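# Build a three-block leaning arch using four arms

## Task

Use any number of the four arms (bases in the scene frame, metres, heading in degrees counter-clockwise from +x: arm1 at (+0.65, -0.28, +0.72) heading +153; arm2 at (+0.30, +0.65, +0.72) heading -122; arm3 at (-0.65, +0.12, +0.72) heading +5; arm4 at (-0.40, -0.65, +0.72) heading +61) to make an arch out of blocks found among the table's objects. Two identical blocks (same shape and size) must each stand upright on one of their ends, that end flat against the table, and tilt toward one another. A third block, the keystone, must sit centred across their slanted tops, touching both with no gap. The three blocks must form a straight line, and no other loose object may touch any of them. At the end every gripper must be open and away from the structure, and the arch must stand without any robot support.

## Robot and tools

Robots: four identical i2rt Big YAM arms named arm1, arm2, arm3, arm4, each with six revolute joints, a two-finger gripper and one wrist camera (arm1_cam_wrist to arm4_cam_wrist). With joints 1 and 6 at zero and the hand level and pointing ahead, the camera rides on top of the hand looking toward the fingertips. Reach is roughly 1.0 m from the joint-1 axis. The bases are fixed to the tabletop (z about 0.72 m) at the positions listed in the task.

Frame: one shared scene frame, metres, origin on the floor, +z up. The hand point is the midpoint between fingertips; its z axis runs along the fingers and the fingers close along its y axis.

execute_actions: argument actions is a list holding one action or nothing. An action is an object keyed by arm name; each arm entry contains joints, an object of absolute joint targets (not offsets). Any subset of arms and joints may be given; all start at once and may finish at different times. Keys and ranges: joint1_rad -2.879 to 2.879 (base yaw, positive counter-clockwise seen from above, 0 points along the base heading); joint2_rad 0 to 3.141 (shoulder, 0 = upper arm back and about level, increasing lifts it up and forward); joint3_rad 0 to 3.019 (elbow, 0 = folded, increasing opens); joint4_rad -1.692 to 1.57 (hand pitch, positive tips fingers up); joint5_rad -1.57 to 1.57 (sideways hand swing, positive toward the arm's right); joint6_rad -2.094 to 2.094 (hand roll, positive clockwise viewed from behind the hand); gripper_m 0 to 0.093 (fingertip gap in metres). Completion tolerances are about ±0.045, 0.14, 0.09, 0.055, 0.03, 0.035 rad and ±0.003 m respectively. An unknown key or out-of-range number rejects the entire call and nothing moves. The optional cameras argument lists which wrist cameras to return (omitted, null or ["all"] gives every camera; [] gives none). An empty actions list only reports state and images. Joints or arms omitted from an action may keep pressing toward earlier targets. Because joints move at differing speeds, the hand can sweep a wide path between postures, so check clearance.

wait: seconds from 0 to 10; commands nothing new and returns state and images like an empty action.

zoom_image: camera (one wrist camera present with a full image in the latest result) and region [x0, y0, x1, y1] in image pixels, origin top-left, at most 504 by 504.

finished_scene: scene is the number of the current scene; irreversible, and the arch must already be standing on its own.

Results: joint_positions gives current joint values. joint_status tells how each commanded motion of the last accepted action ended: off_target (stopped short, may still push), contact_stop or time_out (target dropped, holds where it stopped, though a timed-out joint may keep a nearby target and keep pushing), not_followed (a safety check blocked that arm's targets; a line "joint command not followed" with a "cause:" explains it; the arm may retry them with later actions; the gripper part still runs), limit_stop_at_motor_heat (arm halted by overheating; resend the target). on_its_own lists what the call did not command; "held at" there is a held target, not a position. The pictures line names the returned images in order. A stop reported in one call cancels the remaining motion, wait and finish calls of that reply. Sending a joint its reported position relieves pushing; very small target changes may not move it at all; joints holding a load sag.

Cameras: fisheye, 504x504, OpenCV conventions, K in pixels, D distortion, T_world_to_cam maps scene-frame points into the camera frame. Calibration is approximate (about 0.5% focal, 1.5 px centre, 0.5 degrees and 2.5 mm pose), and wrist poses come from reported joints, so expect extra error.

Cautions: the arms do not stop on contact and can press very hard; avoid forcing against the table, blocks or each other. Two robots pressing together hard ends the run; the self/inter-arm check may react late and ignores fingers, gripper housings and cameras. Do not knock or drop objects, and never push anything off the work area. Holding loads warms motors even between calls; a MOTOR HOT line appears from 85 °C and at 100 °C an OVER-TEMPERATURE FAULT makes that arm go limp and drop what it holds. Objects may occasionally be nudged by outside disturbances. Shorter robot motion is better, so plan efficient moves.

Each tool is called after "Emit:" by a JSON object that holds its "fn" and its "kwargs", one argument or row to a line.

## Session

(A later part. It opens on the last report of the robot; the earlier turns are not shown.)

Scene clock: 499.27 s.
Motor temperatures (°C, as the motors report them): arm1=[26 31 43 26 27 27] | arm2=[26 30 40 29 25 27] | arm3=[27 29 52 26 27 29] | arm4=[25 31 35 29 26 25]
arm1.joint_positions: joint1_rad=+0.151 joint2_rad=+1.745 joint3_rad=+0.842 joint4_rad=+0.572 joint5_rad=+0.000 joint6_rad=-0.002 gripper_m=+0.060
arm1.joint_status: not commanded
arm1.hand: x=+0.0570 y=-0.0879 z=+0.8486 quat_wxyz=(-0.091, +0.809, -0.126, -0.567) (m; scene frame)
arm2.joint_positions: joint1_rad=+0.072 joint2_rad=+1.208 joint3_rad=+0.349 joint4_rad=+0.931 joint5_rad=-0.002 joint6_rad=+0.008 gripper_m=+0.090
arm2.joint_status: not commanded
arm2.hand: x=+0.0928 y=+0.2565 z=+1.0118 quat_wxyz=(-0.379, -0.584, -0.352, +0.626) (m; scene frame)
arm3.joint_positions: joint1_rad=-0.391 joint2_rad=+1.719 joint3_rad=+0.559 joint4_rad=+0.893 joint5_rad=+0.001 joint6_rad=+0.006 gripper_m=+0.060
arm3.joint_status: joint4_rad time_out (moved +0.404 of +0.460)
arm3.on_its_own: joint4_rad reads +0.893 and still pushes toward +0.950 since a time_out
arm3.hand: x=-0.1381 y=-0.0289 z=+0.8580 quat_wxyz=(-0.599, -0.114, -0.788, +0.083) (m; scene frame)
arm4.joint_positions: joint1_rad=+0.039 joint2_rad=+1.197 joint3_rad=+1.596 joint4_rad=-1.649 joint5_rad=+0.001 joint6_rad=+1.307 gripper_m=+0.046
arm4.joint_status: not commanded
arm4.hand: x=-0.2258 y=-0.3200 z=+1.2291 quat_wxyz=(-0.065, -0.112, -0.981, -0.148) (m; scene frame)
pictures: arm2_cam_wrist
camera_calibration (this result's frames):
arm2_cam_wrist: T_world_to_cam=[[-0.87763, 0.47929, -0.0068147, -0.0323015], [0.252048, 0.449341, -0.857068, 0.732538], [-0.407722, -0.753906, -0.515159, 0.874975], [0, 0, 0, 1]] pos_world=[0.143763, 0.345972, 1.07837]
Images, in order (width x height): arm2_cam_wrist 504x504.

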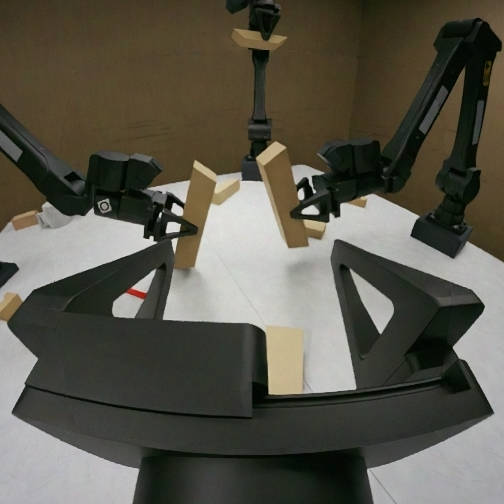

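Emit:
{"fn": "execute_actions", "kwargs": {
  "actions": []
}}

Emit:
{"fn": "execute_actions", "kwargs": {
  "actions": [
    {"arm1":{"joints":{"joint2_rad":1.81,"joint3_rad":0.89,"joint4_rad":0.67}},"arm3":{"joints":{"joint2_rad":1.79}}}
  ],
  "cameras": ["arm2_cam_wrist"]
}}

Scene clock: 517.27 s.
Motor temperatures (°C, as the motors report them): arm1=[26 33 43 27 27 27] | arm2=[26 30 40 29 25 27] | arm3=[27 29 49 26 27 29] | arm4=[25 29 34 28 26 25]
arm1.joint_positions: joint1_rad=+0.151 joint2_rad=+1.745 joint3_rad=+0.842 joint4_rad=+0.572 joint5_rad=+0.000 joint6_rad=-0.002 gripper_m=+0.060
arm1.joint_status: not commanded
arm1.hand: x=+0.0570 y=-0.0879 z=+0.8486 quat_wxyz=(-0.091, +0.809, -0.126, -0.567) (m; scene frame)
arm2.joint_positions: joint1_rad=+0.072 joint2_rad=+1.208 joint3_rad=+0.349 joint4_rad=+0.931 joint5_rad=-0.002 joint6_rad=+0.008 gripper_m=+0.090
arm2.joint_status: not commanded
arm2.hand: x=+0.0928 y=+0.2565 z=+1.0118 quat_wxyz=(-0.379, -0.584, -0.352, +0.626) (m; scene frame)
arm3.joint_positions: joint1_rad=-0.391 joint2_rad=+1.719 joint3_rad=+0.559 joint4_rad=+0.893 joint5_rad=+0.001 joint6_rad=+0.006 gripper_m=+0.060
arm3.joint_status: joint4_rad time_out (moved +0.404 of +0.460)
arm3.on_its_own: joint4_rad reads +0.893 and still pushes toward +0.950 since a time_out
arm3.hand: x=-0.1381 y=-0.0289 z=+0.8580 quat_wxyz=(-0.599, -0.114, -0.788, +0.083) (m; scene frame)
arm4.joint_positions: joint1_rad=+0.039 joint2_rad=+1.197 joint3_rad=+1.596 joint4_rad=-1.649 joint5_rad=+0.001 joint6_rad=+1.307 gripper_m=+0.046
arm4.joint_status: not commanded
arm4.hand: x=-0.2258 y=-0.3200 z=+1.2291 quat_wxyz=(-0.065, -0.112, -0.981, -0.148) (m; scene frame)
pictures: arm1_cam_wrist, arm2_cam_wrist, arm3_cam_wrist, arm4_cam_wrist
camera_calibration (this result's frames):
arm1_cam_wrist: T_world_to_cam=[[0.308228, 0.951309, -0.00259979, 0.0675883], [0.786755, -0.256446, -0.561473, 0.410478], [-0.534801, 0.171016, -0.827491, 0.872716], [0, 0, 0, 1]] pos_world=[0.122952, -0.108281, 0.952812]
arm2_cam_wrist: T_world_to_cam=[[-0.87763, 0.47929, -0.0068147, -0.0323015], [0.252048, 0.449341, -0.857068, 0.732538], [-0.407722, -0.753906, -0.515159, 0.874975], [0, 0, 0, 1]] pos_world=[0.143763, 0.345972, 1.07837]
arm3_cam_wrist: T_world_to_cam=[[-0.279194, -0.960204, -0.00765846, -0.061923], [-0.756688, 0.224915, -0.613871, 0.429623], [0.591164, -0.165594, -0.789369, 0.877495], [0, 0, 0, 1]] pos_world=[-0.210941, -0.0107794, 0.955927]
arm4_cam_wrist: T_world_to_cam=[[-0.205942, -0.930208, -0.303812, 0.0337554], [-0.878991, 0.0393975, 0.475208, -0.764822], [-0.430073, 0.364913, -0.825758, 1.1617], [0, 0, 0, 1]] pos_world=[-0.165706, -0.362387, 1.33298]
Images, in order (width x height): arm1_cam_wrist 504x504, arm2_cam_wrist 504x504, arm3_cam_wrist 504x504, arm4_cam_wrist 504x504.

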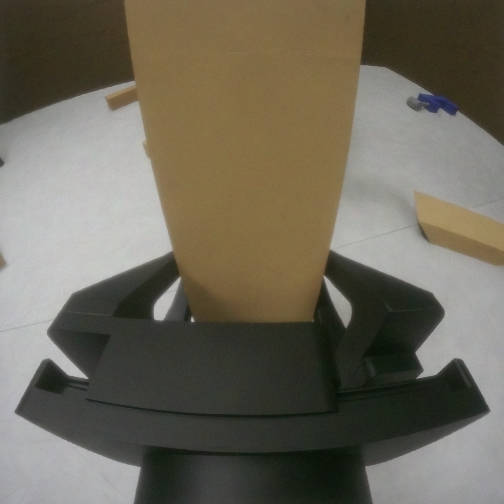

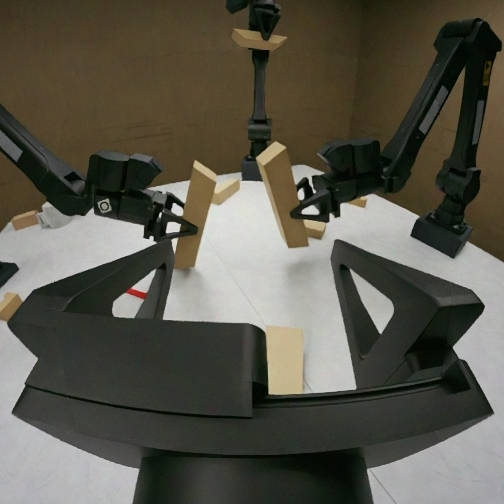

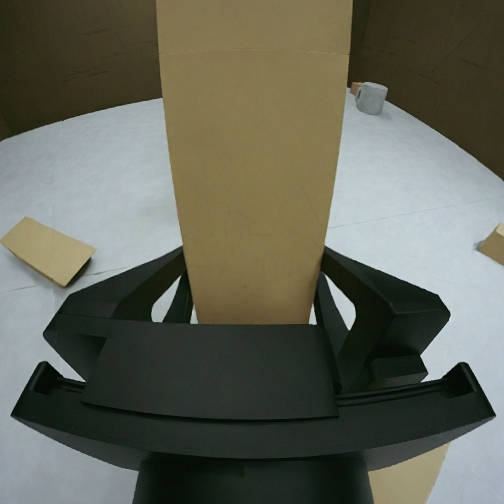

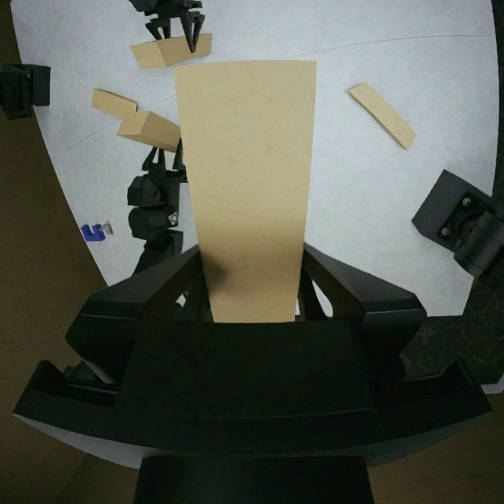

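Scene clock: 518.30 s.
Motor temperatures (°C, as the motors report them): arm1=[26 33 43 27 27 27] | arm2=[26 30 40 29 25 27] | arm3=[27 29 48 26 27 29] | arm4=[25 29 34 28 26 25]
arm1.joint_positions: joint1_rad=+0.150 joint2_rad=+1.826 joint3_rad=+0.847 joint4_rad=+0.640 joint5_rad=+0.002 joint6_rad=+0.003 gripper_m=+0.060
arm1.joint_status: all done
arm1.hand: x=+0.0533 y=-0.0856 z=+0.8177 quat_wxyz=(-0.090, +0.811, -0.129, -0.564) (m; scene frame)
arm2.joint_positions: joint1_rad=+0.072 joint2_rad=+1.208 joint3_rad=+0.349 joint4_rad=+0.931 joint5_rad=-0.002 joint6_rad=+0.008 gripper_m=+0.090
arm2.joint_status: not commanded
arm2.hand: x=+0.0928 y=+0.2565 z=+1.0118 quat_wxyz=(-0.379, -0.584, -0.352, +0.626) (m; scene frame)
arm3.joint_positions: joint1_rad=-0.391 joint2_rad=+1.816 joint3_rad=+0.559 joint4_rad=+0.903 joint5_rad=+0.001 joint6_rad=+0.006 gripper_m=+0.060
arm3.joint_status: all done
arm3.hand: x=-0.1446 y=-0.0270 z=+0.8111 quat_wxyz=(-0.564, -0.118, -0.814, +0.078) (m; scene frame)
arm4.joint_positions: joint1_rad=+0.039 joint2_rad=+1.197 joint3_rad=+1.596 joint4_rad=-1.649 joint5_rad=+0.001 joint6_rad=+1.307 gripper_m=+0.046
arm4.joint_status: not commanded
arm4.hand: x=-0.2258 y=-0.3200 z=+1.2291 quat_wxyz=(-0.065, -0.112, -0.981, -0.148) (m; scene frame)
pictures: arm2_cam_wrist
camera_calibration (this result's frames):
arm2_cam_wrist: T_world_to_cam=[[-0.87763, 0.47929, -0.0068147, -0.0323015], [0.252048, 0.449341, -0.857068, 0.732538], [-0.407722, -0.753906, -0.515159, 0.874975], [0, 0, 0, 1]] pos_world=[0.143763, 0.345972, 1.07837]
Images, in order (width x height): arm2_cam_wrist 504x504.

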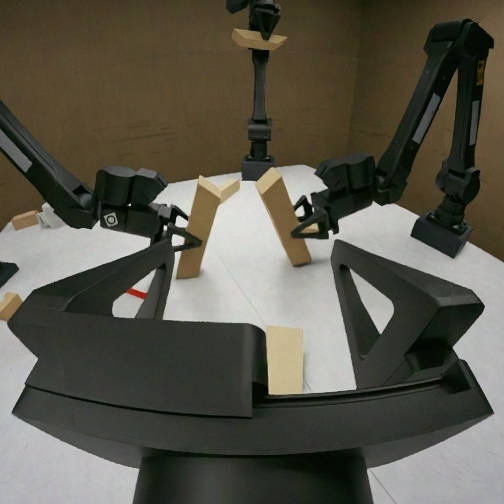

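Emit:
{"fn": "execute_actions", "kwargs": {
  "actions": [
    {"arm3":{"joints":{"joint2_rad":1.83,"joint4_rad":1.0}},"arm4":{"joints":{"joint1_rad":-0.005,"joint2_rad":1.55,"joint3_rad":1.62,"joint4_rad":-1.62}}}
  ],
  "cameras": ["arm2_cam_wrist"]
}}

Scene clock: 524.80 s.
Motor temperatures (°C, as the motors report them): arm1=[26 33 42 27 27 27] | arm2=[26 30 39 29 25 27] | arm3=[27 30 48 26 27 29] | arm4=[25 29 35 28 26 25]
arm1.joint_positions: joint1_rad=+0.150 joint2_rad=+1.826 joint3_rad=+0.847 joint4_rad=+0.640 joint5_rad=+0.002 joint6_rad=+0.003 gripper_m=+0.060
arm1.joint_status: not commanded
arm1.hand: x=+0.0533 y=-0.0856 z=+0.8177 quat_wxyz=(-0.090, +0.811, -0.129, -0.564) (m; scene frame)
arm2.joint_positions: joint1_rad=+0.072 joint2_rad=+1.208 joint3_rad=+0.349 joint4_rad=+0.931 joint5_rad=-0.002 joint6_rad=+0.008 gripper_m=+0.090
arm2.joint_status: not commanded
arm2.hand: x=+0.0928 y=+0.2565 z=+1.0118 quat_wxyz=(-0.379, -0.584, -0.352, +0.626) (m; scene frame)
arm3.joint_positions: joint1_rad=-0.391 joint2_rad=+1.840 joint3_rad=+0.559 joint4_rad=+0.942 joint5_rad=+0.001 joint6_rad=+0.006 gripper_m=+0.060
arm3.joint_status: joint4_rad time_out (moved +0.040 of +0.097); the others done
arm3.on_its_own: joint4_rad reads +0.942 and still pushes toward +1.000 since a time_out
arm3.hand: x=-0.1438 y=-0.0272 z=+0.8078 quat_wxyz=(-0.570, -0.117, -0.809, +0.079) (m; scene frame)
arm4.joint_positions: joint1_rad=-0.002 joint2_rad=+1.578 joint3_rad=+1.596 joint4_rad=-1.623 joint5_rad=+0.001 joint6_rad=+1.307 gripper_m=+0.046
arm4.joint_status: all done
arm4.hand: x=-0.1648 y=-0.2510 z=+1.0766 quat_wxyz=(+0.001, -0.135, -0.991, +0.017) (m; scene frame)
pictures: arm2_cam_wrist
camera_calibration (this result's frames):
arm2_cam_wrist: T_world_to_cam=[[-0.87763, 0.47929, -0.0068147, -0.0323015], [0.252048, 0.449341, -0.857068, 0.732538], [-0.407722, -0.753906, -0.515159, 0.874975], [0, 0, 0, 1]] pos_world=[0.143763, 0.345972, 1.07837]
Images, in order (width x height): arm2_cam_wrist 504x504.

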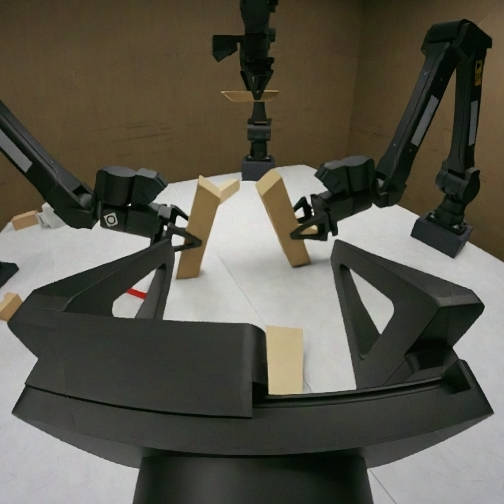

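Emit:
{"fn": "execute_actions", "kwargs": {
  "actions": [
    {"arm3":{"joints":{"joint2_rad":1.865}},"arm4":{"joints":{"joint1_rad":0.012,"joint2_rad":1.9,"joint3_rad":2.39,"joint4_rad":-1.68}}}
  ],
  "cameras": []
}}

Emit:
{"fn": "execute_actions", "kwargs": {
  "actions": [
    {"arm4":{"joints":{"joint2_rad":2.17}}}
  ],
  "cameras": ["arm2_cam_wrist","arm4_cam_wrist"]
}}

Scene clock: 534.53 s.
Motor temperatures (°C, as the motors report them): arm1=[26 33 41 26 27 27] | arm2=[26 30 39 29 25 27] | arm3=[27 30 47 26 27 29] | arm4=[25 30 35 28 26 25]
arm1.joint_positions: joint1_rad=+0.150 joint2_rad=+1.826 joint3_rad=+0.847 joint4_rad=+0.640 joint5_rad=+0.002 joint6_rad=+0.003 gripper_m=+0.060
arm1.joint_status: not commanded
arm1.hand: x=+0.0533 y=-0.0856 z=+0.8177 quat_wxyz=(-0.090, +0.811, -0.129, -0.564) (m; scene frame)
arm2.joint_positions: joint1_rad=+0.072 joint2_rad=+1.208 joint3_rad=+0.349 joint4_rad=+0.931 joint5_rad=-0.002 joint6_rad=+0.008 gripper_m=+0.090
arm2.joint_status: not commanded
arm2.hand: x=+0.0928 y=+0.2565 z=+1.0118 quat_wxyz=(-0.379, -0.584, -0.352, +0.626) (m; scene frame)
arm3.joint_positions: joint1_rad=-0.391 joint2_rad=+1.864 joint3_rad=+0.559 joint4_rad=+0.957 joint5_rad=+0.001 joint6_rad=+0.007 gripper_m=+0.060
arm3.joint_status: all done
arm3.hand: x=-0.1451 y=-0.0269 z=+0.7989 quat_wxyz=(-0.566, -0.118, -0.812, +0.079) (m; scene frame)
arm4.joint_positions: joint1_rad=+0.004 joint2_rad=+1.906 joint3_rad=+2.348 joint4_rad=-1.678 joint5_rad=+0.001 joint6_rad=+1.307 gripper_m=+0.046
arm4.joint_status: all done
arm4.hand: x=-0.0828 y=-0.1014 z=+1.2041 quat_wxyz=(-0.070, -0.129, -0.977, -0.153) (m; scene frame)
pictures: none
No camera images: the call's "cameras" was empty. Leave "cameras" out to get every camera's image.

Scene clock: 535.83 s.
Motor temperatures (°C, as the motors report them): arm1=[26 33 41 26 27 27] | arm2=[26 30 39 29 25 27] | arm3=[27 30 47 26 27 29] | arm4=[25 30 35 28 26 25]
arm1.joint_positions: joint1_rad=+0.150 joint2_rad=+1.826 joint3_rad=+0.847 joint4_rad=+0.640 joint5_rad=+0.002 joint6_rad=+0.003 gripper_m=+0.060
arm1.joint_status: not commanded
arm1.hand: x=+0.0533 y=-0.0856 z=+0.8177 quat_wxyz=(-0.090, +0.811, -0.129, -0.564) (m; scene frame)
arm2.joint_positions: joint1_rad=+0.072 joint2_rad=+1.208 joint3_rad=+0.349 joint4_rad=+0.931 joint5_rad=-0.002 joint6_rad=+0.008 gripper_m=+0.090
arm2.joint_status: not commanded
arm2.hand: x=+0.0928 y=+0.2565 z=+1.0118 quat_wxyz=(-0.379, -0.584, -0.352, +0.626) (m; scene frame)
arm3.joint_positions: joint1_rad=-0.391 joint2_rad=+1.864 joint3_rad=+0.559 joint4_rad=+0.957 joint5_rad=+0.001 joint6_rad=+0.007 gripper_m=+0.060
arm3.joint_status: not commanded
arm3.hand: x=-0.1451 y=-0.0269 z=+0.7989 quat_wxyz=(-0.566, -0.118, -0.812, +0.079) (m; scene frame)
arm4.joint_positions: joint1_rad=+0.004 joint2_rad=+2.206 joint3_rad=+2.364 joint4_rad=-1.678 joint5_rad=+0.001 joint6_rad=+1.307 gripper_m=+0.046
arm4.joint_status: all done
arm4.hand: x=-0.0535 y=-0.0551 z=+1.0167 quat_wxyz=(-0.016, -0.132, -0.991, -0.023) (m; scene frame)
pictures: arm2_cam_wrist, arm4_cam_wrist
camera_calibration (this result's frames):
arm2_cam_wrist: T_world_to_cam=[[-0.87763, 0.47929, -0.0068147, -0.0323015], [0.252048, 0.449341, -0.857068, 0.732538], [-0.407722, -0.753906, -0.515159, 0.874975], [0, 0, 0, 1]] pos_world=[0.143763, 0.345972, 1.07837]
arm4_cam_wrist: T_world_to_cam=[[-0.264909, -0.963053, -0.0484963, -0.0134328], [-0.805897, 0.193503, 0.559542, -0.596217], [-0.529484, 0.187311, -0.827382, 0.950324], [0, 0, 0, 1]] pos_world=[0.0191343, -0.0755727, 1.11924]
Images, in order (width x height): arm2_cam_wrist 504x504, arm4_cam_wrist 504x504.

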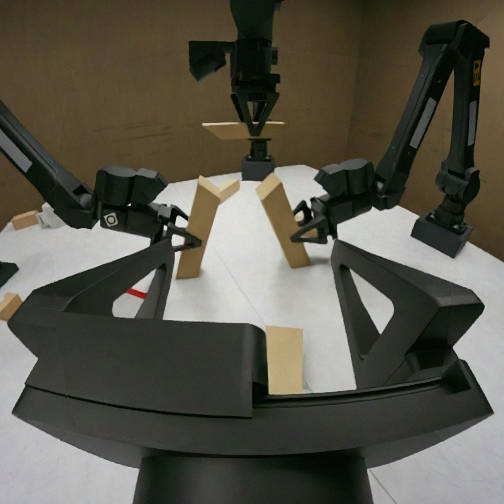

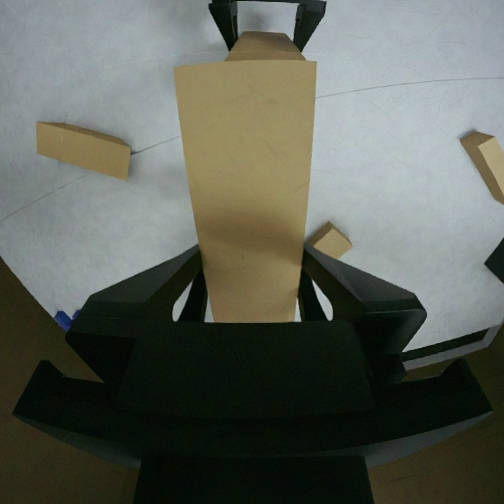

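Emit:
{"fn": "execute_actions", "kwargs": {
  "actions": [
    {"arm4":{"joints":{"joint1_rad":0.03,"joint2_rad":2.245,"joint4_rad":-1.63}}}
  ],
  "cameras": ["arm2_cam_wrist"]
}}

Emit:
{"fn": "zoom_image", "kwargs": {
  "camera": "arm2_cam_wrist",
  "region": [150,90,370,290]
}}

Scene clock: 543.57 s.
Motor temperatures (°C, as the motors report them): arm1=[26 33 41 26 27 27] | arm2=[26 30 39 29 25 27] | arm3=[27 30 46 26 27 29] | arm4=[25 31 36 28 26 25]
arm1.joint_positions: joint1_rad=+0.150 joint2_rad=+1.826 joint3_rad=+0.847 joint4_rad=+0.640 joint5_rad=+0.002 joint6_rad=+0.003 gripper_m=+0.060
arm1.joint_status: not commanded
arm1.hand: x=+0.0533 y=-0.0856 z=+0.8177 quat_wxyz=(-0.090, +0.811, -0.129, -0.564) (m; scene frame)
arm2.joint_positions: joint1_rad=+0.072 joint2_rad=+1.208 joint3_rad=+0.349 joint4_rad=+0.931 joint5_rad=-0.002 joint6_rad=+0.008 gripper_m=+0.090
arm2.joint_status: not commanded
arm2.hand: x=+0.0928 y=+0.2565 z=+1.0118 quat_wxyz=(-0.379, -0.584, -0.352, +0.626) (m; scene frame)
arm3.joint_positions: joint1_rad=-0.391 joint2_rad=+1.864 joint3_rad=+0.559 joint4_rad=+0.957 joint5_rad=+0.001 joint6_rad=+0.007 gripper_m=+0.060
arm3.joint_status: not commanded
arm3.hand: x=-0.1451 y=-0.0269 z=+0.7989 quat_wxyz=(-0.566, -0.118, -0.812, +0.079) (m; scene frame)
arm4.joint_positions: joint1_rad=+0.028 joint2_rad=+2.222 joint3_rad=+2.364 joint4_rad=-1.642 joint5_rad=+0.001 joint6_rad=+1.307 gripper_m=+0.046
arm4.joint_status: all done
arm4.hand: x=-0.0627 y=-0.0383 z=+1.0066 quat_wxyz=(-0.019, -0.120, -0.992, -0.032) (m; scene frame)
pictures: arm2_cam_wrist
camera_calibration (this result's frames):
arm2_cam_wrist: T_world_to_cam=[[-0.87763, 0.47929, -0.0068147, -0.0323015], [0.252048, 0.449341, -0.857068, 0.732538], [-0.407722, -0.753906, -0.515159, 0.874975], [0, 0, 0, 1]] pos_world=[0.143763, 0.345972, 1.07837]
Images, in order (width x height): arm2_cam_wrist 504x504.

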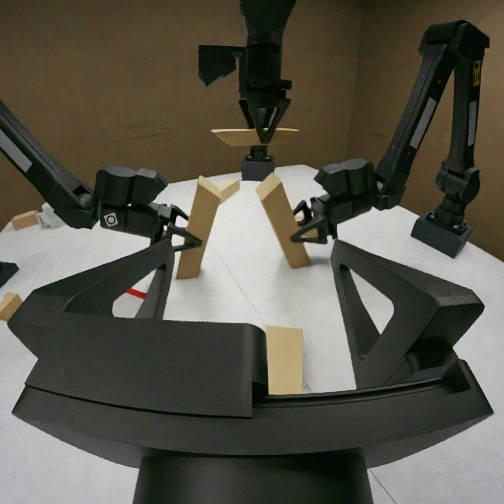

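Region (150, 90, 370, 290) of arm2_cam_wrist's 504x504 image, scaled by 2.291, with more detail than that image has; it fills the top 458 rows of this view, and the rest is white.

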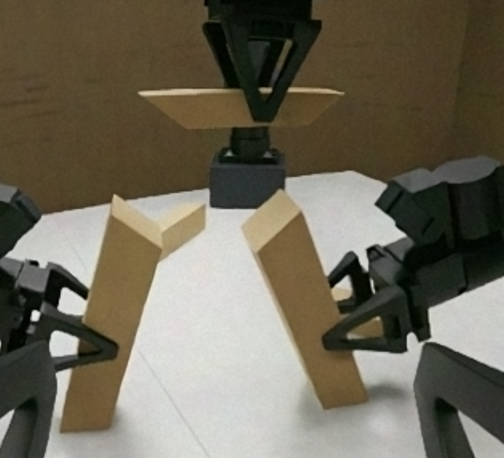

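Emit:
{"fn": "execute_actions", "kwargs": {
  "actions": [
    {"arm4":{"joints":{"joint1_rad":-0.004,"joint2_rad":2.215,"joint3_rad":2.27,"joint4_rad":-1.6}}}
  ],
  "cameras": ["arm2_cam_wrist"]
}}

Emit:
{"fn": "zoom_image", "kwargs": {
  "camera": "arm2_cam_wrist",
  "region": [150,90,370,290]
}}

Scene clock: 553.10 s.
Motor temperatures (°C, as the motors report them): arm1=[26 33 41 26 27 27] | arm2=[26 30 39 29 25 27] | arm3=[27 30 46 26 27 29] | arm4=[25 31 36 28 26 25]
arm1.joint_positions: joint1_rad=+0.150 joint2_rad=+1.826 joint3_rad=+0.847 joint4_rad=+0.640 joint5_rad=+0.002 joint6_rad=+0.003 gripper_m=+0.060
arm1.joint_status: not commanded
arm1.hand: x=+0.0533 y=-0.0856 z=+0.8177 quat_wxyz=(-0.090, +0.811, -0.129, -0.564) (m; scene frame)
arm2.joint_positions: joint1_rad=+0.072 joint2_rad=+1.208 joint3_rad=+0.349 joint4_rad=+0.931 joint5_rad=-0.002 joint6_rad=+0.008 gripper_m=+0.090
arm2.joint_status: not commanded
arm2.hand: x=+0.0928 y=+0.2565 z=+1.0118 quat_wxyz=(-0.379, -0.584, -0.352, +0.626) (m; scene frame)
arm3.joint_positions: joint1_rad=-0.391 joint2_rad=+1.864 joint3_rad=+0.559 joint4_rad=+0.957 joint5_rad=+0.001 joint6_rad=+0.007 gripper_m=+0.060
arm3.joint_status: not commanded
arm3.hand: x=-0.1451 y=-0.0269 z=+0.7989 quat_wxyz=(-0.566, -0.118, -0.812, +0.079) (m; scene frame)
arm4.joint_positions: joint1_rad=-0.005 joint2_rad=+2.221 joint3_rad=+2.260 joint4_rad=-1.609 joint5_rad=+0.001 joint6_rad=+1.307 gripper_m=+0.046
arm4.joint_status: all done
arm4.hand: x=-0.0493 y=-0.0620 z=+0.9670 quat_wxyz=(-0.006, -0.137, -0.991, +0.001) (m; scene frame)
pictures: arm2_cam_wrist
camera_calibration (this result's frames):
arm2_cam_wrist: T_world_to_cam=[[-0.87763, 0.47929, -0.0068147, -0.0323015], [0.252048, 0.449341, -0.857068, 0.732538], [-0.407722, -0.753906, -0.515159, 0.874975], [0, 0, 0, 1]] pos_world=[0.143763, 0.345972, 1.07837]
Images, in order (width x height): arm2_cam_wrist 504x504.

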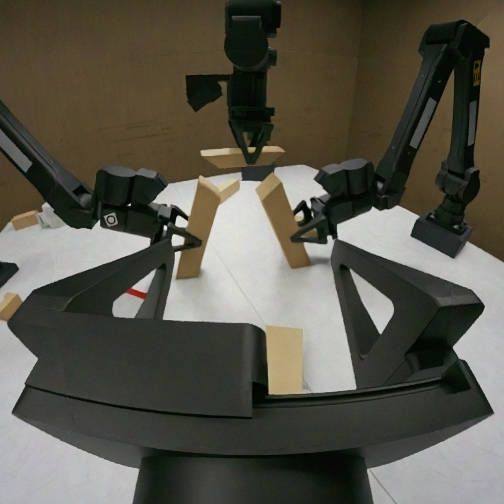

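Region (150, 90, 370, 290) of arm2_cam_wrist's 504x504 image, scaled by 2.291, with more detail than that image has; it fills the top 458 rows of this view, and the rest is white.

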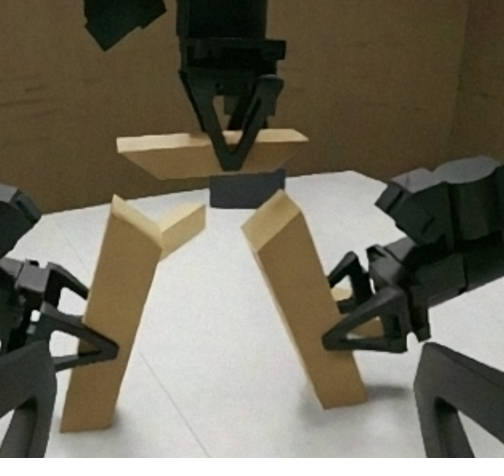

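Emit:
{"fn": "execute_actions", "kwargs": {
  "actions": [
    {"arm4":{"joints":{"joint1_rad":0.012,"joint2_rad":2.24}}}
  ],
  "cameras": ["arm2_cam_wrist","arm4_cam_wrist"]
}}

Emit:
{"fn": "zoom_image", "kwargs": {
  "camera": "arm2_cam_wrist",
  "region": [150,90,370,290]
}}

Scene clock: 558.60 s.
Motor temperatures (°C, as the motors report them): arm1=[26 33 41 26 27 27] | arm2=[26 30 39 29 25 27] | arm3=[27 30 46 26 27 29] | arm4=[25 32 36 28 26 25]
arm1.joint_positions: joint1_rad=+0.150 joint2_rad=+1.826 joint3_rad=+0.847 joint4_rad=+0.640 joint5_rad=+0.002 joint6_rad=+0.003 gripper_m=+0.060
arm1.joint_status: not commanded
arm1.hand: x=+0.0533 y=-0.0856 z=+0.8177 quat_wxyz=(-0.090, +0.811, -0.129, -0.564) (m; scene frame)
arm2.joint_positions: joint1_rad=+0.072 joint2_rad=+1.208 joint3_rad=+0.349 joint4_rad=+0.931 joint5_rad=-0.002 joint6_rad=+0.008 gripper_m=+0.090
arm2.joint_status: not commanded
arm2.hand: x=+0.0928 y=+0.2565 z=+1.0118 quat_wxyz=(-0.379, -0.584, -0.352, +0.626) (m; scene frame)
arm3.joint_positions: joint1_rad=-0.391 joint2_rad=+1.864 joint3_rad=+0.559 joint4_rad=+0.957 joint5_rad=+0.001 joint6_rad=+0.007 gripper_m=+0.060
arm3.joint_status: not commanded
arm3.hand: x=-0.1451 y=-0.0269 z=+0.7989 quat_wxyz=(-0.566, -0.118, -0.812, +0.079) (m; scene frame)
arm4.joint_positions: joint1_rad=+0.007 joint2_rad=+2.221 joint3_rad=+2.260 joint4_rad=-1.609 joint5_rad=+0.001 joint6_rad=+1.307 gripper_m=+0.046
arm4.joint_status: all done
arm4.hand: x=-0.0563 y=-0.0578 z=+0.9669 quat_wxyz=(-0.006, -0.131, -0.991, +0.001) (m; scene frame)
pictures: arm2_cam_wrist, arm4_cam_wrist
camera_calibration (this result's frames):
arm2_cam_wrist: T_world_to_cam=[[-0.87763, 0.47929, -0.0068147, -0.0323015], [0.252048, 0.449341, -0.857068, 0.732538], [-0.407722, -0.753906, -0.515159, 0.874975], [0, 0, 0, 1]] pos_world=[0.143763, 0.345972, 1.07837]
arm4_cam_wrist: T_world_to_cam=[[-0.263823, -0.964571, 0.000175972, -0.066304], [-0.791932, 0.216709, 0.57086, -0.578877], [-0.550673, 0.150467, -0.821048, 0.898661], [0, 0, 0, 1]] pos_world=[0.0189443, -0.073726, 1.06831]
Images, in order (width x height): arm2_cam_wrist 504x504, arm4_cam_wrist 504x504.

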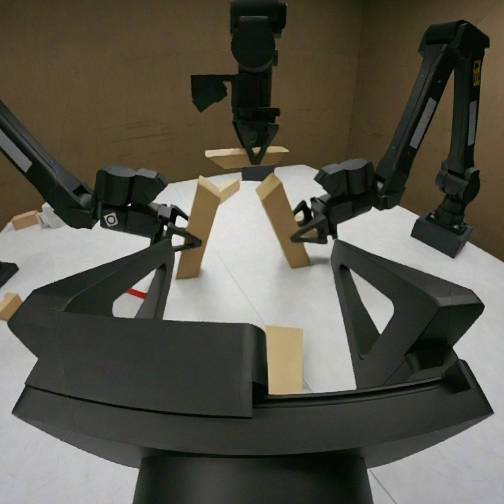

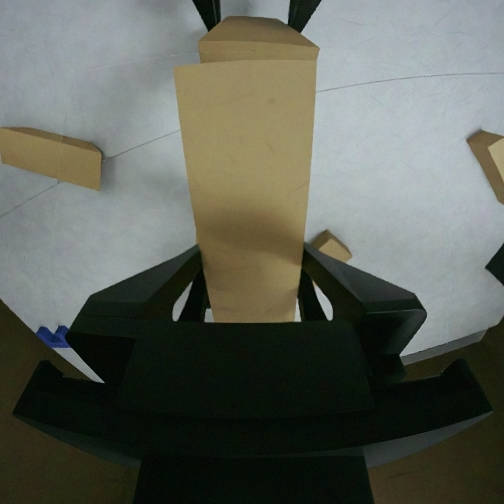

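Region (150, 90, 370, 290) of arm2_cam_wrist's 504x504 image, scaled by 2.291, with more detail than that image has; it fills the top 458 rows of this view, and the rest is white.

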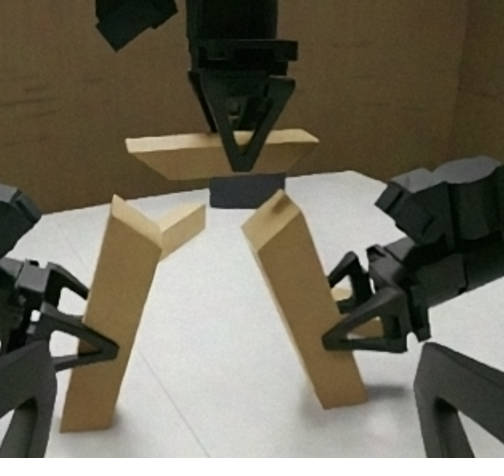

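Emit:
{"fn": "execute_actions", "kwargs": {
  "actions": [
    {"arm4":{"joints":{"joint1_rad":0.003,"joint2_rad":2.265}}}
  ],
  "cameras": ["arm2_cam_wrist"]
}}

Emit:
{"fn": "zoom_image", "kwargs": {
  "camera": "arm2_cam_wrist",
  "region": [150,90,370,290]
}}

Scene clock: 564.03 s.
Motor temperatures (°C, as the motors report them): arm1=[26 33 41 26 27 27] | arm2=[26 30 39 29 25 27] | arm3=[27 30 46 26 27 29] | arm4=[25 32 36 28 26 25]
arm1.joint_positions: joint1_rad=+0.150 joint2_rad=+1.826 joint3_rad=+0.847 joint4_rad=+0.640 joint5_rad=+0.002 joint6_rad=+0.003 gripper_m=+0.060
arm1.joint_status: not commanded
arm1.hand: x=+0.0533 y=-0.0856 z=+0.8177 quat_wxyz=(-0.090, +0.811, -0.129, -0.564) (m; scene frame)
arm2.joint_positions: joint1_rad=+0.072 joint2_rad=+1.208 joint3_rad=+0.349 joint4_rad=+0.931 joint5_rad=-0.002 joint6_rad=+0.008 gripper_m=+0.090
arm2.joint_status: not commanded
arm2.hand: x=+0.0928 y=+0.2565 z=+1.0118 quat_wxyz=(-0.379, -0.584, -0.352, +0.626) (m; scene frame)
arm3.joint_positions: joint1_rad=-0.391 joint2_rad=+1.864 joint3_rad=+0.559 joint4_rad=+0.957 joint5_rad=+0.001 joint6_rad=+0.007 gripper_m=+0.060
arm3.joint_status: not commanded
arm3.hand: x=-0.1451 y=-0.0269 z=+0.7989 quat_wxyz=(-0.566, -0.118, -0.812, +0.079) (m; scene frame)
arm4.joint_positions: joint1_rad=+0.007 joint2_rad=+2.243 joint3_rad=+2.260 joint4_rad=-1.609 joint5_rad=+0.001 joint6_rad=+1.307 gripper_m=+0.046
arm4.joint_status: all done
arm4.hand: x=-0.0559 y=-0.0575 z=+0.9522 quat_wxyz=(-0.002, -0.131, -0.991, +0.011) (m; scene frame)
pictures: arm2_cam_wrist
camera_calibration (this result's frames):
arm2_cam_wrist: T_world_to_cam=[[-0.87763, 0.47929, -0.0068147, -0.0323015], [0.252048, 0.449341, -0.857068, 0.732538], [-0.407722, -0.753906, -0.515159, 0.874975], [0, 0, 0, 1]] pos_world=[0.143763, 0.345972, 1.07837]
Images, in order (width x height): arm2_cam_wrist 504x504.

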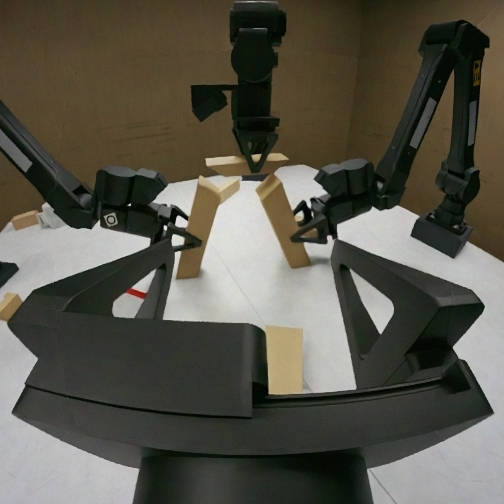

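Region (150, 90, 370, 290) of arm2_cam_wrist's 504x504 image, scaled by 2.291, with more detail than that image has; it fills the top 458 rows of this view, and the rest is white.

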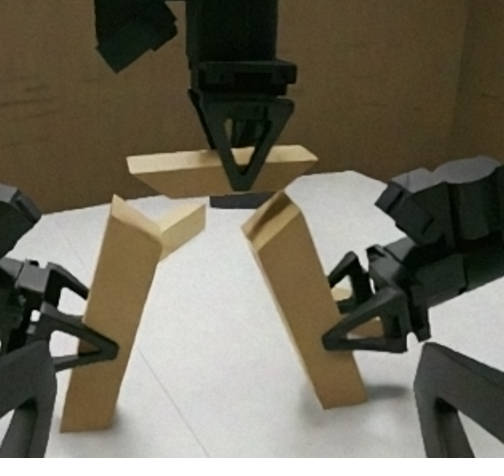

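Emit:
{"fn": "execute_actions", "kwargs": {
  "actions": [
    {"arm4":{"joints":{"joint1_rad":-0.006,"joint2_rad":2.29}}}
  ],
  "cameras": ["arm2_cam_wrist"]
}}

Emit:
{"fn": "zoom_image", "kwargs": {
  "camera": "arm2_cam_wrist",
  "region": [150,90,370,290]
}}

Scene clock: 571.30 s.
Motor temperatures (°C, as the motors report them): arm1=[26 33 41 26 27 27] | arm2=[26 30 39 29 25 27] | arm3=[27 30 46 26 27 29] | arm4=[25 32 35 28 26 25]
arm1.joint_positions: joint1_rad=+0.150 joint2_rad=+1.826 joint3_rad=+0.847 joint4_rad=+0.640 joint5_rad=+0.002 joint6_rad=+0.003 gripper_m=+0.060
arm1.joint_status: not commanded
arm1.hand: x=+0.0533 y=-0.0856 z=+0.8177 quat_wxyz=(-0.090, +0.811, -0.129, -0.564) (m; scene frame)
arm2.joint_positions: joint1_rad=+0.072 joint2_rad=+1.208 joint3_rad=+0.349 joint4_rad=+0.931 joint5_rad=-0.002 joint6_rad=+0.008 gripper_m=+0.090
arm2.joint_status: not commanded
arm2.hand: x=+0.0928 y=+0.2565 z=+1.0118 quat_wxyz=(-0.379, -0.584, -0.352, +0.626) (m; scene frame)
arm3.joint_positions: joint1_rad=-0.391 joint2_rad=+1.864 joint3_rad=+0.559 joint4_rad=+0.957 joint5_rad=+0.001 joint6_rad=+0.007 gripper_m=+0.060
arm3.joint_status: not commanded
arm3.hand: x=-0.1451 y=-0.0269 z=+0.7989 quat_wxyz=(-0.566, -0.118, -0.812, +0.079) (m; scene frame)
arm4.joint_positions: joint1_rad=+0.001 joint2_rad=+2.269 joint3_rad=+2.260 joint4_rad=-1.609 joint5_rad=+0.001 joint6_rad=+1.307 gripper_m=+0.046
arm4.joint_status: all done
arm4.hand: x=-0.0524 y=-0.0592 z=+0.9350 quat_wxyz=(+0.004, -0.133, -0.991, +0.023) (m; scene frame)
pictures: arm2_cam_wrist
camera_calibration (this result's frames):
arm2_cam_wrist: T_world_to_cam=[[-0.87763, 0.47929, -0.0068147, -0.0323015], [0.252048, 0.449341, -0.857068, 0.732538], [-0.407722, -0.753906, -0.515159, 0.874975], [0, 0, 0, 1]] pos_world=[0.143763, 0.345972, 1.07837]
Images, in order (width x height): arm2_cam_wrist 504x504.

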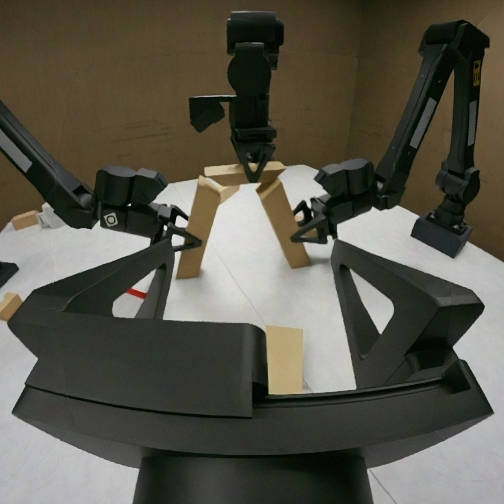

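Region (150, 90, 370, 290) of arm2_cam_wrist's 504x504 image, scaled by 2.291, with more detail than that image has; it fills the top 458 rows of this view, and the rest is white.

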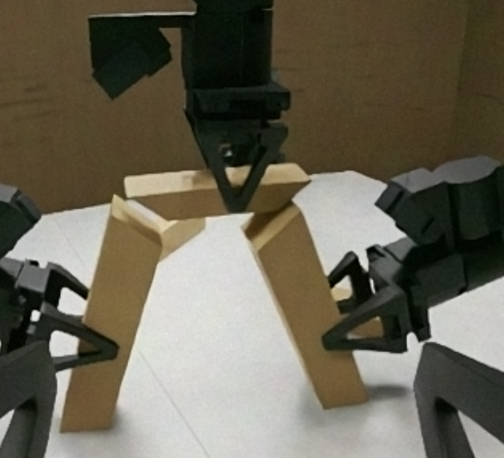

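Emit:
{"fn": "execute_actions", "kwargs": {
  "actions": [
    {"arm4":{"joints":{"joint1_rad":-0.014,"joint2_rad":2.31}}}
  ],
  "cameras": ["arm2_cam_wrist"]
}}

Emit:
{"fn": "zoom_image", "kwargs": {
  "camera": "arm2_cam_wrist",
  "region": [180,140,310,250]
}}

Scene clock: 577.00 s.
Motor temperatures (°C, as the motors report them): arm1=[26 33 41 26 27 27] | arm2=[26 30 39 29 25 27] | arm3=[27 30 45 26 27 29] | arm4=[25 32 35 28 26 25]
arm1.joint_positions: joint1_rad=+0.150 joint2_rad=+1.826 joint3_rad=+0.847 joint4_rad=+0.640 joint5_rad=+0.002 joint6_rad=+0.003 gripper_m=+0.060
arm1.joint_status: not commanded
arm1.hand: x=+0.0533 y=-0.0856 z=+0.8177 quat_wxyz=(-0.090, +0.811, -0.129, -0.564) (m; scene frame)
arm2.joint_positions: joint1_rad=+0.072 joint2_rad=+1.208 joint3_rad=+0.349 joint4_rad=+0.931 joint5_rad=-0.002 joint6_rad=+0.008 gripper_m=+0.090
arm2.joint_status: not commanded
arm2.hand: x=+0.0928 y=+0.2565 z=+1.0118 quat_wxyz=(-0.379, -0.584, -0.352, +0.626) (m; scene frame)
arm3.joint_positions: joint1_rad=-0.391 joint2_rad=+1.864 joint3_rad=+0.559 joint4_rad=+0.957 joint5_rad=+0.001 joint6_rad=+0.007 gripper_m=+0.060
arm3.joint_status: not commanded
arm3.hand: x=-0.1451 y=-0.0269 z=+0.7989 quat_wxyz=(-0.566, -0.118, -0.812, +0.079) (m; scene frame)
arm4.joint_positions: joint1_rad=-0.009 joint2_rad=+2.283 joint3_rad=+2.260 joint4_rad=-1.609 joint5_rad=+0.001 joint6_rad=+1.307 gripper_m=+0.046
arm4.joint_status: all done
arm4.hand: x=-0.0461 y=-0.0630 z=+0.9261 quat_wxyz=(+0.006, -0.139, -0.990, +0.029) (m; scene frame)
pictures: arm2_cam_wrist
camera_calibration (this result's frames):
arm2_cam_wrist: T_world_to_cam=[[-0.87763, 0.47929, -0.0068147, -0.0323015], [0.252048, 0.449341, -0.857068, 0.732538], [-0.407722, -0.753906, -0.515159, 0.874975], [0, 0, 0, 1]] pos_world=[0.143763, 0.345972, 1.07837]
Images, in order (width x height): arm2_cam_wrist 504x504.

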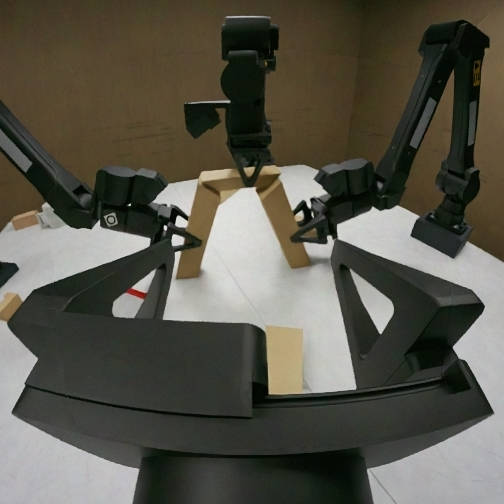

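Region (180, 140, 310, 250) of arm2_cam_wrist's 504x504 image, scaled by 3.877, with more detail than that image has; it fills the top 426 rows of this view, and the rest is white.

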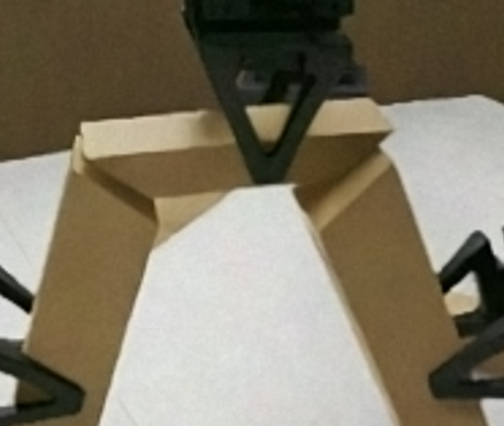

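Emit:
{"fn": "execute_actions", "kwargs": {
  "actions": [
    {"arm4":{"joints":{"gripper_m":0.075}}}
  ],
  "cameras": []
}}

Emit:
{"fn": "execute_actions", "kwargs": {
  "actions": [
    {"arm4":{"joints":{"joint2_rad":2.0}}}
  ],
  "cameras": ["arm2_cam_wrist","arm4_cam_wrist"]
}}

Emit:
{"fn": "zoom_image", "kwargs": {
  "camera": "arm2_cam_wrist",
  "region": [160,140,330,290]
}}

Scene clock: 583.30 s.
Motor temperatures (°C, as the motors report them): arm1=[26 33 40 26 27 27] | arm2=[26 30 39 29 25 27] | arm3=[27 30 45 26 27 29] | arm4=[25 32 35 28 26 25]
arm1.joint_positions: joint1_rad=+0.150 joint2_rad=+1.826 joint3_rad=+0.847 joint4_rad=+0.640 joint5_rad=+0.002 joint6_rad=+0.003 gripper_m=+0.060
arm1.joint_status: not commanded
arm1.hand: x=+0.0533 y=-0.0856 z=+0.8177 quat_wxyz=(-0.090, +0.811, -0.129, -0.564) (m; scene frame)
arm2.joint_positions: joint1_rad=+0.072 joint2_rad=+1.208 joint3_rad=+0.349 joint4_rad=+0.931 joint5_rad=-0.002 joint6_rad=+0.008 gripper_m=+0.090
arm2.joint_status: not commanded
arm2.hand: x=+0.0928 y=+0.2565 z=+1.0118 quat_wxyz=(-0.379, -0.584, -0.352, +0.626) (m; scene frame)
arm3.joint_positions: joint1_rad=-0.391 joint2_rad=+1.864 joint3_rad=+0.559 joint4_rad=+0.958 joint5_rad=+0.001 joint6_rad=+0.007 gripper_m=+0.060
arm3.joint_status: not commanded
arm3.hand: x=-0.1450 y=-0.0269 z=+0.7990 quat_wxyz=(-0.566, -0.118, -0.812, +0.078) (m; scene frame)
arm4.joint_positions: joint1_rad=-0.009 joint2_rad=+2.283 joint3_rad=+2.260 joint4_rad=-1.609 joint5_rad=+0.001 joint6_rad=+1.307 gripper_m=+0.075
arm4.joint_status: all done
arm4.hand: x=-0.0461 y=-0.0630 z=+0.9261 quat_wxyz=(+0.006, -0.139, -0.990, +0.029) (m; scene frame)
pictures: none
No camera images: the call's "cameras" was empty. Leave "cameras" out to get every camera's image.

Scene clock: 584.77 s.
Motor temperatures (°C, as the motors report them): arm1=[26 33 40 26 27 27] | arm2=[26 30 39 29 25 27] | arm3=[27 30 45 26 27 29] | arm4=[25 32 35 28 26 25]
arm1.joint_positions: joint1_rad=+0.150 joint2_rad=+1.826 joint3_rad=+0.847 joint4_rad=+0.640 joint5_rad=+0.002 joint6_rad=+0.003 gripper_m=+0.060
arm1.joint_status: not commanded
arm1.hand: x=+0.0533 y=-0.0856 z=+0.8177 quat_wxyz=(-0.090, +0.811, -0.129, -0.564) (m; scene frame)
arm2.joint_positions: joint1_rad=+0.072 joint2_rad=+1.208 joint3_rad=+0.349 joint4_rad=+0.931 joint5_rad=-0.002 joint6_rad=+0.008 gripper_m=+0.090
arm2.joint_status: not commanded
arm2.hand: x=+0.0928 y=+0.2565 z=+1.0118 quat_wxyz=(-0.379, -0.584, -0.352, +0.626) (m; scene frame)
arm3.joint_positions: joint1_rad=-0.391 joint2_rad=+1.864 joint3_rad=+0.559 joint4_rad=+0.958 joint5_rad=+0.001 joint6_rad=+0.007 gripper_m=+0.060
arm3.joint_status: not commanded
arm3.hand: x=-0.1450 y=-0.0269 z=+0.7990 quat_wxyz=(-0.566, -0.118, -0.812, +0.078) (m; scene frame)
arm4.joint_positions: joint1_rad=-0.009 joint2_rad=+1.980 joint3_rad=+2.256 joint4_rad=-1.608 joint5_rad=+0.001 joint6_rad=+1.307 gripper_m=+0.075
arm4.joint_status: all done
arm4.hand: x=-0.0621 y=-0.0856 z=+1.1237 quat_wxyz=(-0.053, -0.137, -0.983, -0.109) (m; scene frame)
pictures: arm2_cam_wrist, arm4_cam_wrist
camera_calibration (this result's frames):
arm2_cam_wrist: T_world_to_cam=[[-0.87763, 0.47929, -0.0068147, -0.0323015], [0.252048, 0.449341, -0.857068, 0.732538], [-0.407722, -0.753906, -0.515159, 0.874975], [0, 0, 0, 1]] pos_world=[0.143763, 0.345972, 1.07837]
arm4_cam_wrist: T_world_to_cam=[[-0.262625, -0.937264, -0.22927, 0.165607], [-0.855589, 0.116352, 0.504411, -0.604839], [-0.44609, 0.328632, -0.832469, 1.06299], [0, 0, 0, 1]] pos_world=[0.000189939, -0.123742, 1.22797]
Images, in order (width x height): arm2_cam_wrist 504x504, arm4_cam_wrist 504x504.

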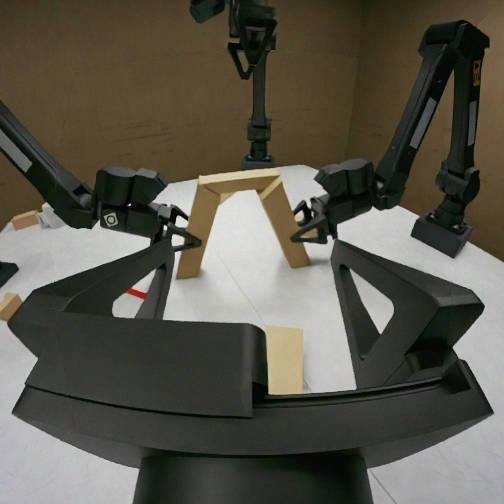

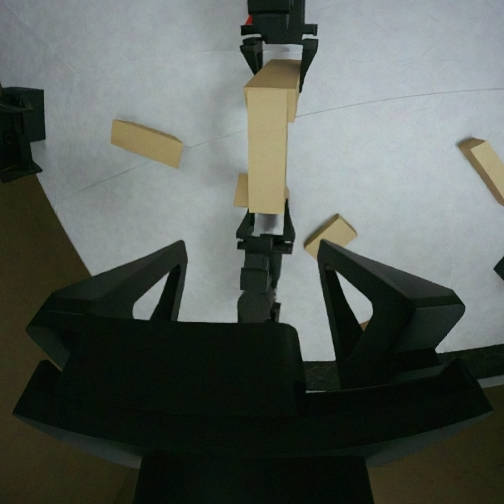

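Region (160, 140, 330, 290) of arm2_cam_wrist's 504x504 image, scaled by 2.965, with more detail than that image has; it fills the top 445 rows of this view, and the rest is white.

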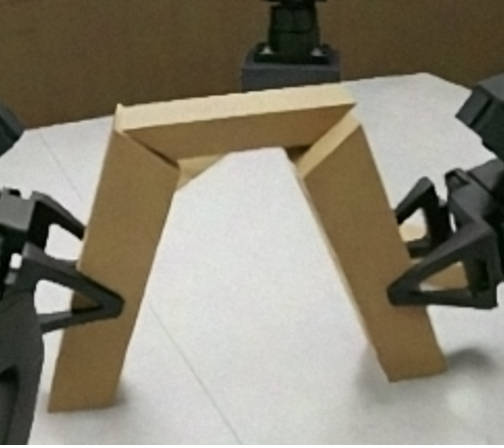

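Emit:
{"fn": "execute_actions", "kwargs": {
  "actions": [
    {"arm4":{"joints":{"joint2_rad":2.26,"joint6_rad":1.365}}}
  ],
  "cameras": ["arm4_cam_wrist"]
}}

Emit:
{"fn": "execute_actions", "kwargs": {
  "actions": [
    {"arm4":{"joints":{"gripper_m":0.044}}}
  ],
  "cameras": ["arm2_cam_wrist"]
}}

Emit:
{"fn": "zoom_image", "kwargs": {
  "camera": "arm2_cam_wrist",
  "region": [160,140,330,290]
}}

Scene clock: 597.43 s.
Motor temperatures (°C, as the motors report them): arm1=[26 33 40 26 27 27] | arm2=[26 30 39 29 25 27] | arm3=[27 30 45 26 27 29] | arm4=[25 32 35 28 26 25]
arm1.joint_positions: joint1_rad=+0.150 joint2_rad=+1.826 joint3_rad=+0.847 joint4_rad=+0.640 joint5_rad=+0.002 joint6_rad=+0.003 gripper_m=+0.060
arm1.joint_status: not commanded
arm1.hand: x=+0.0533 y=-0.0856 z=+0.8177 quat_wxyz=(-0.090, +0.811, -0.129, -0.564) (m; scene frame)
arm2.joint_positions: joint1_rad=+0.072 joint2_rad=+1.208 joint3_rad=+0.349 joint4_rad=+0.931 joint5_rad=-0.002 joint6_rad=+0.008 gripper_m=+0.090
arm2.joint_status: not commanded
arm2.hand: x=+0.0928 y=+0.2565 z=+1.0118 quat_wxyz=(-0.379, -0.584, -0.352, +0.626) (m; scene frame)
arm3.joint_positions: joint1_rad=-0.391 joint2_rad=+1.864 joint3_rad=+0.559 joint4_rad=+0.958 joint5_rad=+0.001 joint6_rad=+0.007 gripper_m=+0.060
arm3.joint_status: not commanded
arm3.hand: x=-0.1450 y=-0.0269 z=+0.7990 quat_wxyz=(-0.566, -0.118, -0.812, +0.078) (m; scene frame)
arm4.joint_positions: joint1_rad=-0.009 joint2_rad=+2.288 joint3_rad=+2.248 joint4_rad=-1.607 joint5_rad=+0.001 joint6_rad=+1.356 gripper_m=+0.075
arm4.joint_status: all done
arm4.hand: x=-0.0473 y=-0.0653 z=+0.9185 quat_wxyz=(+0.008, -0.163, -0.986, +0.036) (m; scene frame)
pictures: arm4_cam_wrist
camera_calibration (this result's frames):
arm4_cam_wrist: T_world_to_cam=[[-0.325451, -0.942689, 0.0736093, -0.140082], [-0.753417, 0.30557, 0.582228, -0.545361], [-0.571353, 0.134028, -0.809687, 0.852474], [0, 0, 0, 1]] pos_world=[0.0305887, -0.0796633, 1.01807]
Images, in order (width x height): arm4_cam_wrist 504x504.

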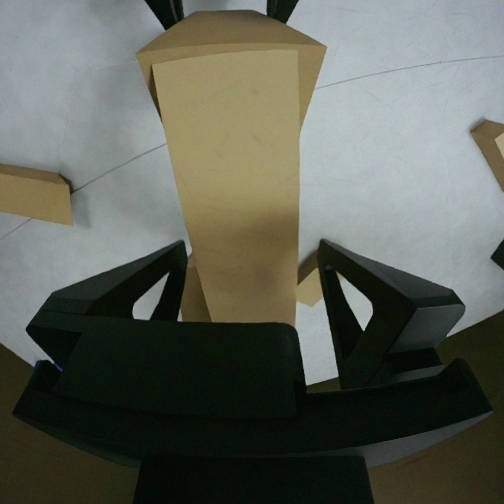

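Scene clock: 597.97 s.
Motor temperatures (°C, as the motors report them): arm1=[26 33 40 26 27 27] | arm2=[26 30 39 29 25 27] | arm3=[27 30 45 26 27 29] | arm4=[25 32 35 28 26 25]
arm1.joint_positions: joint1_rad=+0.150 joint2_rad=+1.826 joint3_rad=+0.847 joint4_rad=+0.640 joint5_rad=+0.002 joint6_rad=+0.003 gripper_m=+0.060
arm1.joint_status: not commanded
arm1.hand: x=+0.0533 y=-0.0856 z=+0.8177 quat_wxyz=(-0.090, +0.811, -0.129, -0.564) (m; scene frame)
arm2.joint_positions: joint1_rad=+0.072 joint2_rad=+1.208 joint3_rad=+0.349 joint4_rad=+0.931 joint5_rad=-0.002 joint6_rad=+0.008 gripper_m=+0.090
arm2.joint_status: not commanded
arm2.hand: x=+0.0928 y=+0.2565 z=+1.0118 quat_wxyz=(-0.379, -0.584, -0.352, +0.626) (m; scene frame)
arm3.joint_positions: joint1_rad=-0.391 joint2_rad=+1.864 joint3_rad=+0.559 joint4_rad=+0.958 joint5_rad=+0.001 joint6_rad=+0.007 gripper_m=+0.060
arm3.joint_status: not commanded
arm3.hand: x=-0.1450 y=-0.0269 z=+0.7990 quat_wxyz=(-0.566, -0.118, -0.812, +0.078) (m; scene frame)
arm4.joint_positions: joint1_rad=-0.009 joint2_rad=+2.288 joint3_rad=+2.248 joint4_rad=-1.606 joint5_rad=+0.001 joint6_rad=+1.357 gripper_m=+0.047
arm4.joint_status: all done
arm4.hand: x=-0.0473 y=-0.0652 z=+0.9185 quat_wxyz=(+0.008, -0.163, -0.986, +0.036) (m; scene frame)
pictures: arm2_cam_wrist
camera_calibration (this result's frames):
arm2_cam_wrist: T_world_to_cam=[[-0.87763, 0.47929, -0.0068147, -0.0323015], [0.252048, 0.449341, -0.857068, 0.732538], [-0.407722, -0.753906, -0.515159, 0.874975], [0, 0, 0, 1]] pos_world=[0.143763, 0.345972, 1.07837]
Images, in order (width x height): arm2_cam_wrist 504x504.

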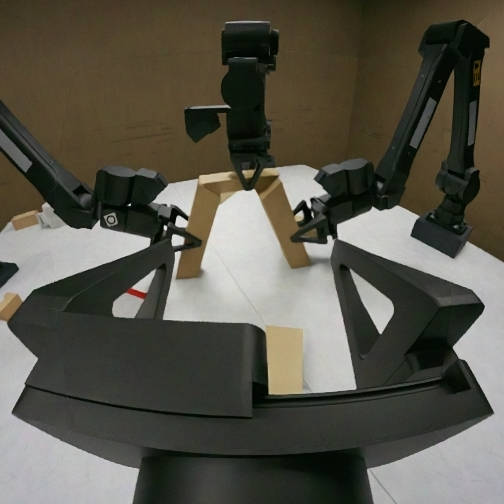

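Region (160, 140, 330, 290) of arm2_cam_wrist's 504x504 image, scaled by 2.965, with more detail than that image has; it fills the top 445 rows of this view, and the rest is white.

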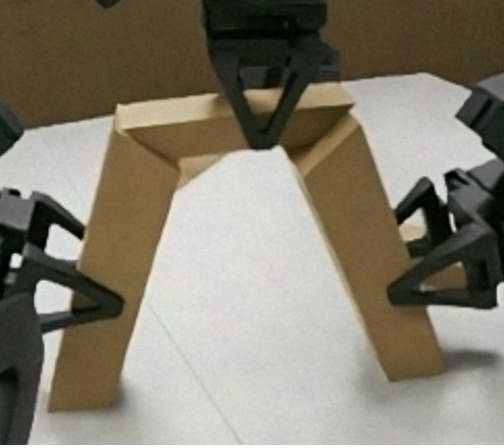

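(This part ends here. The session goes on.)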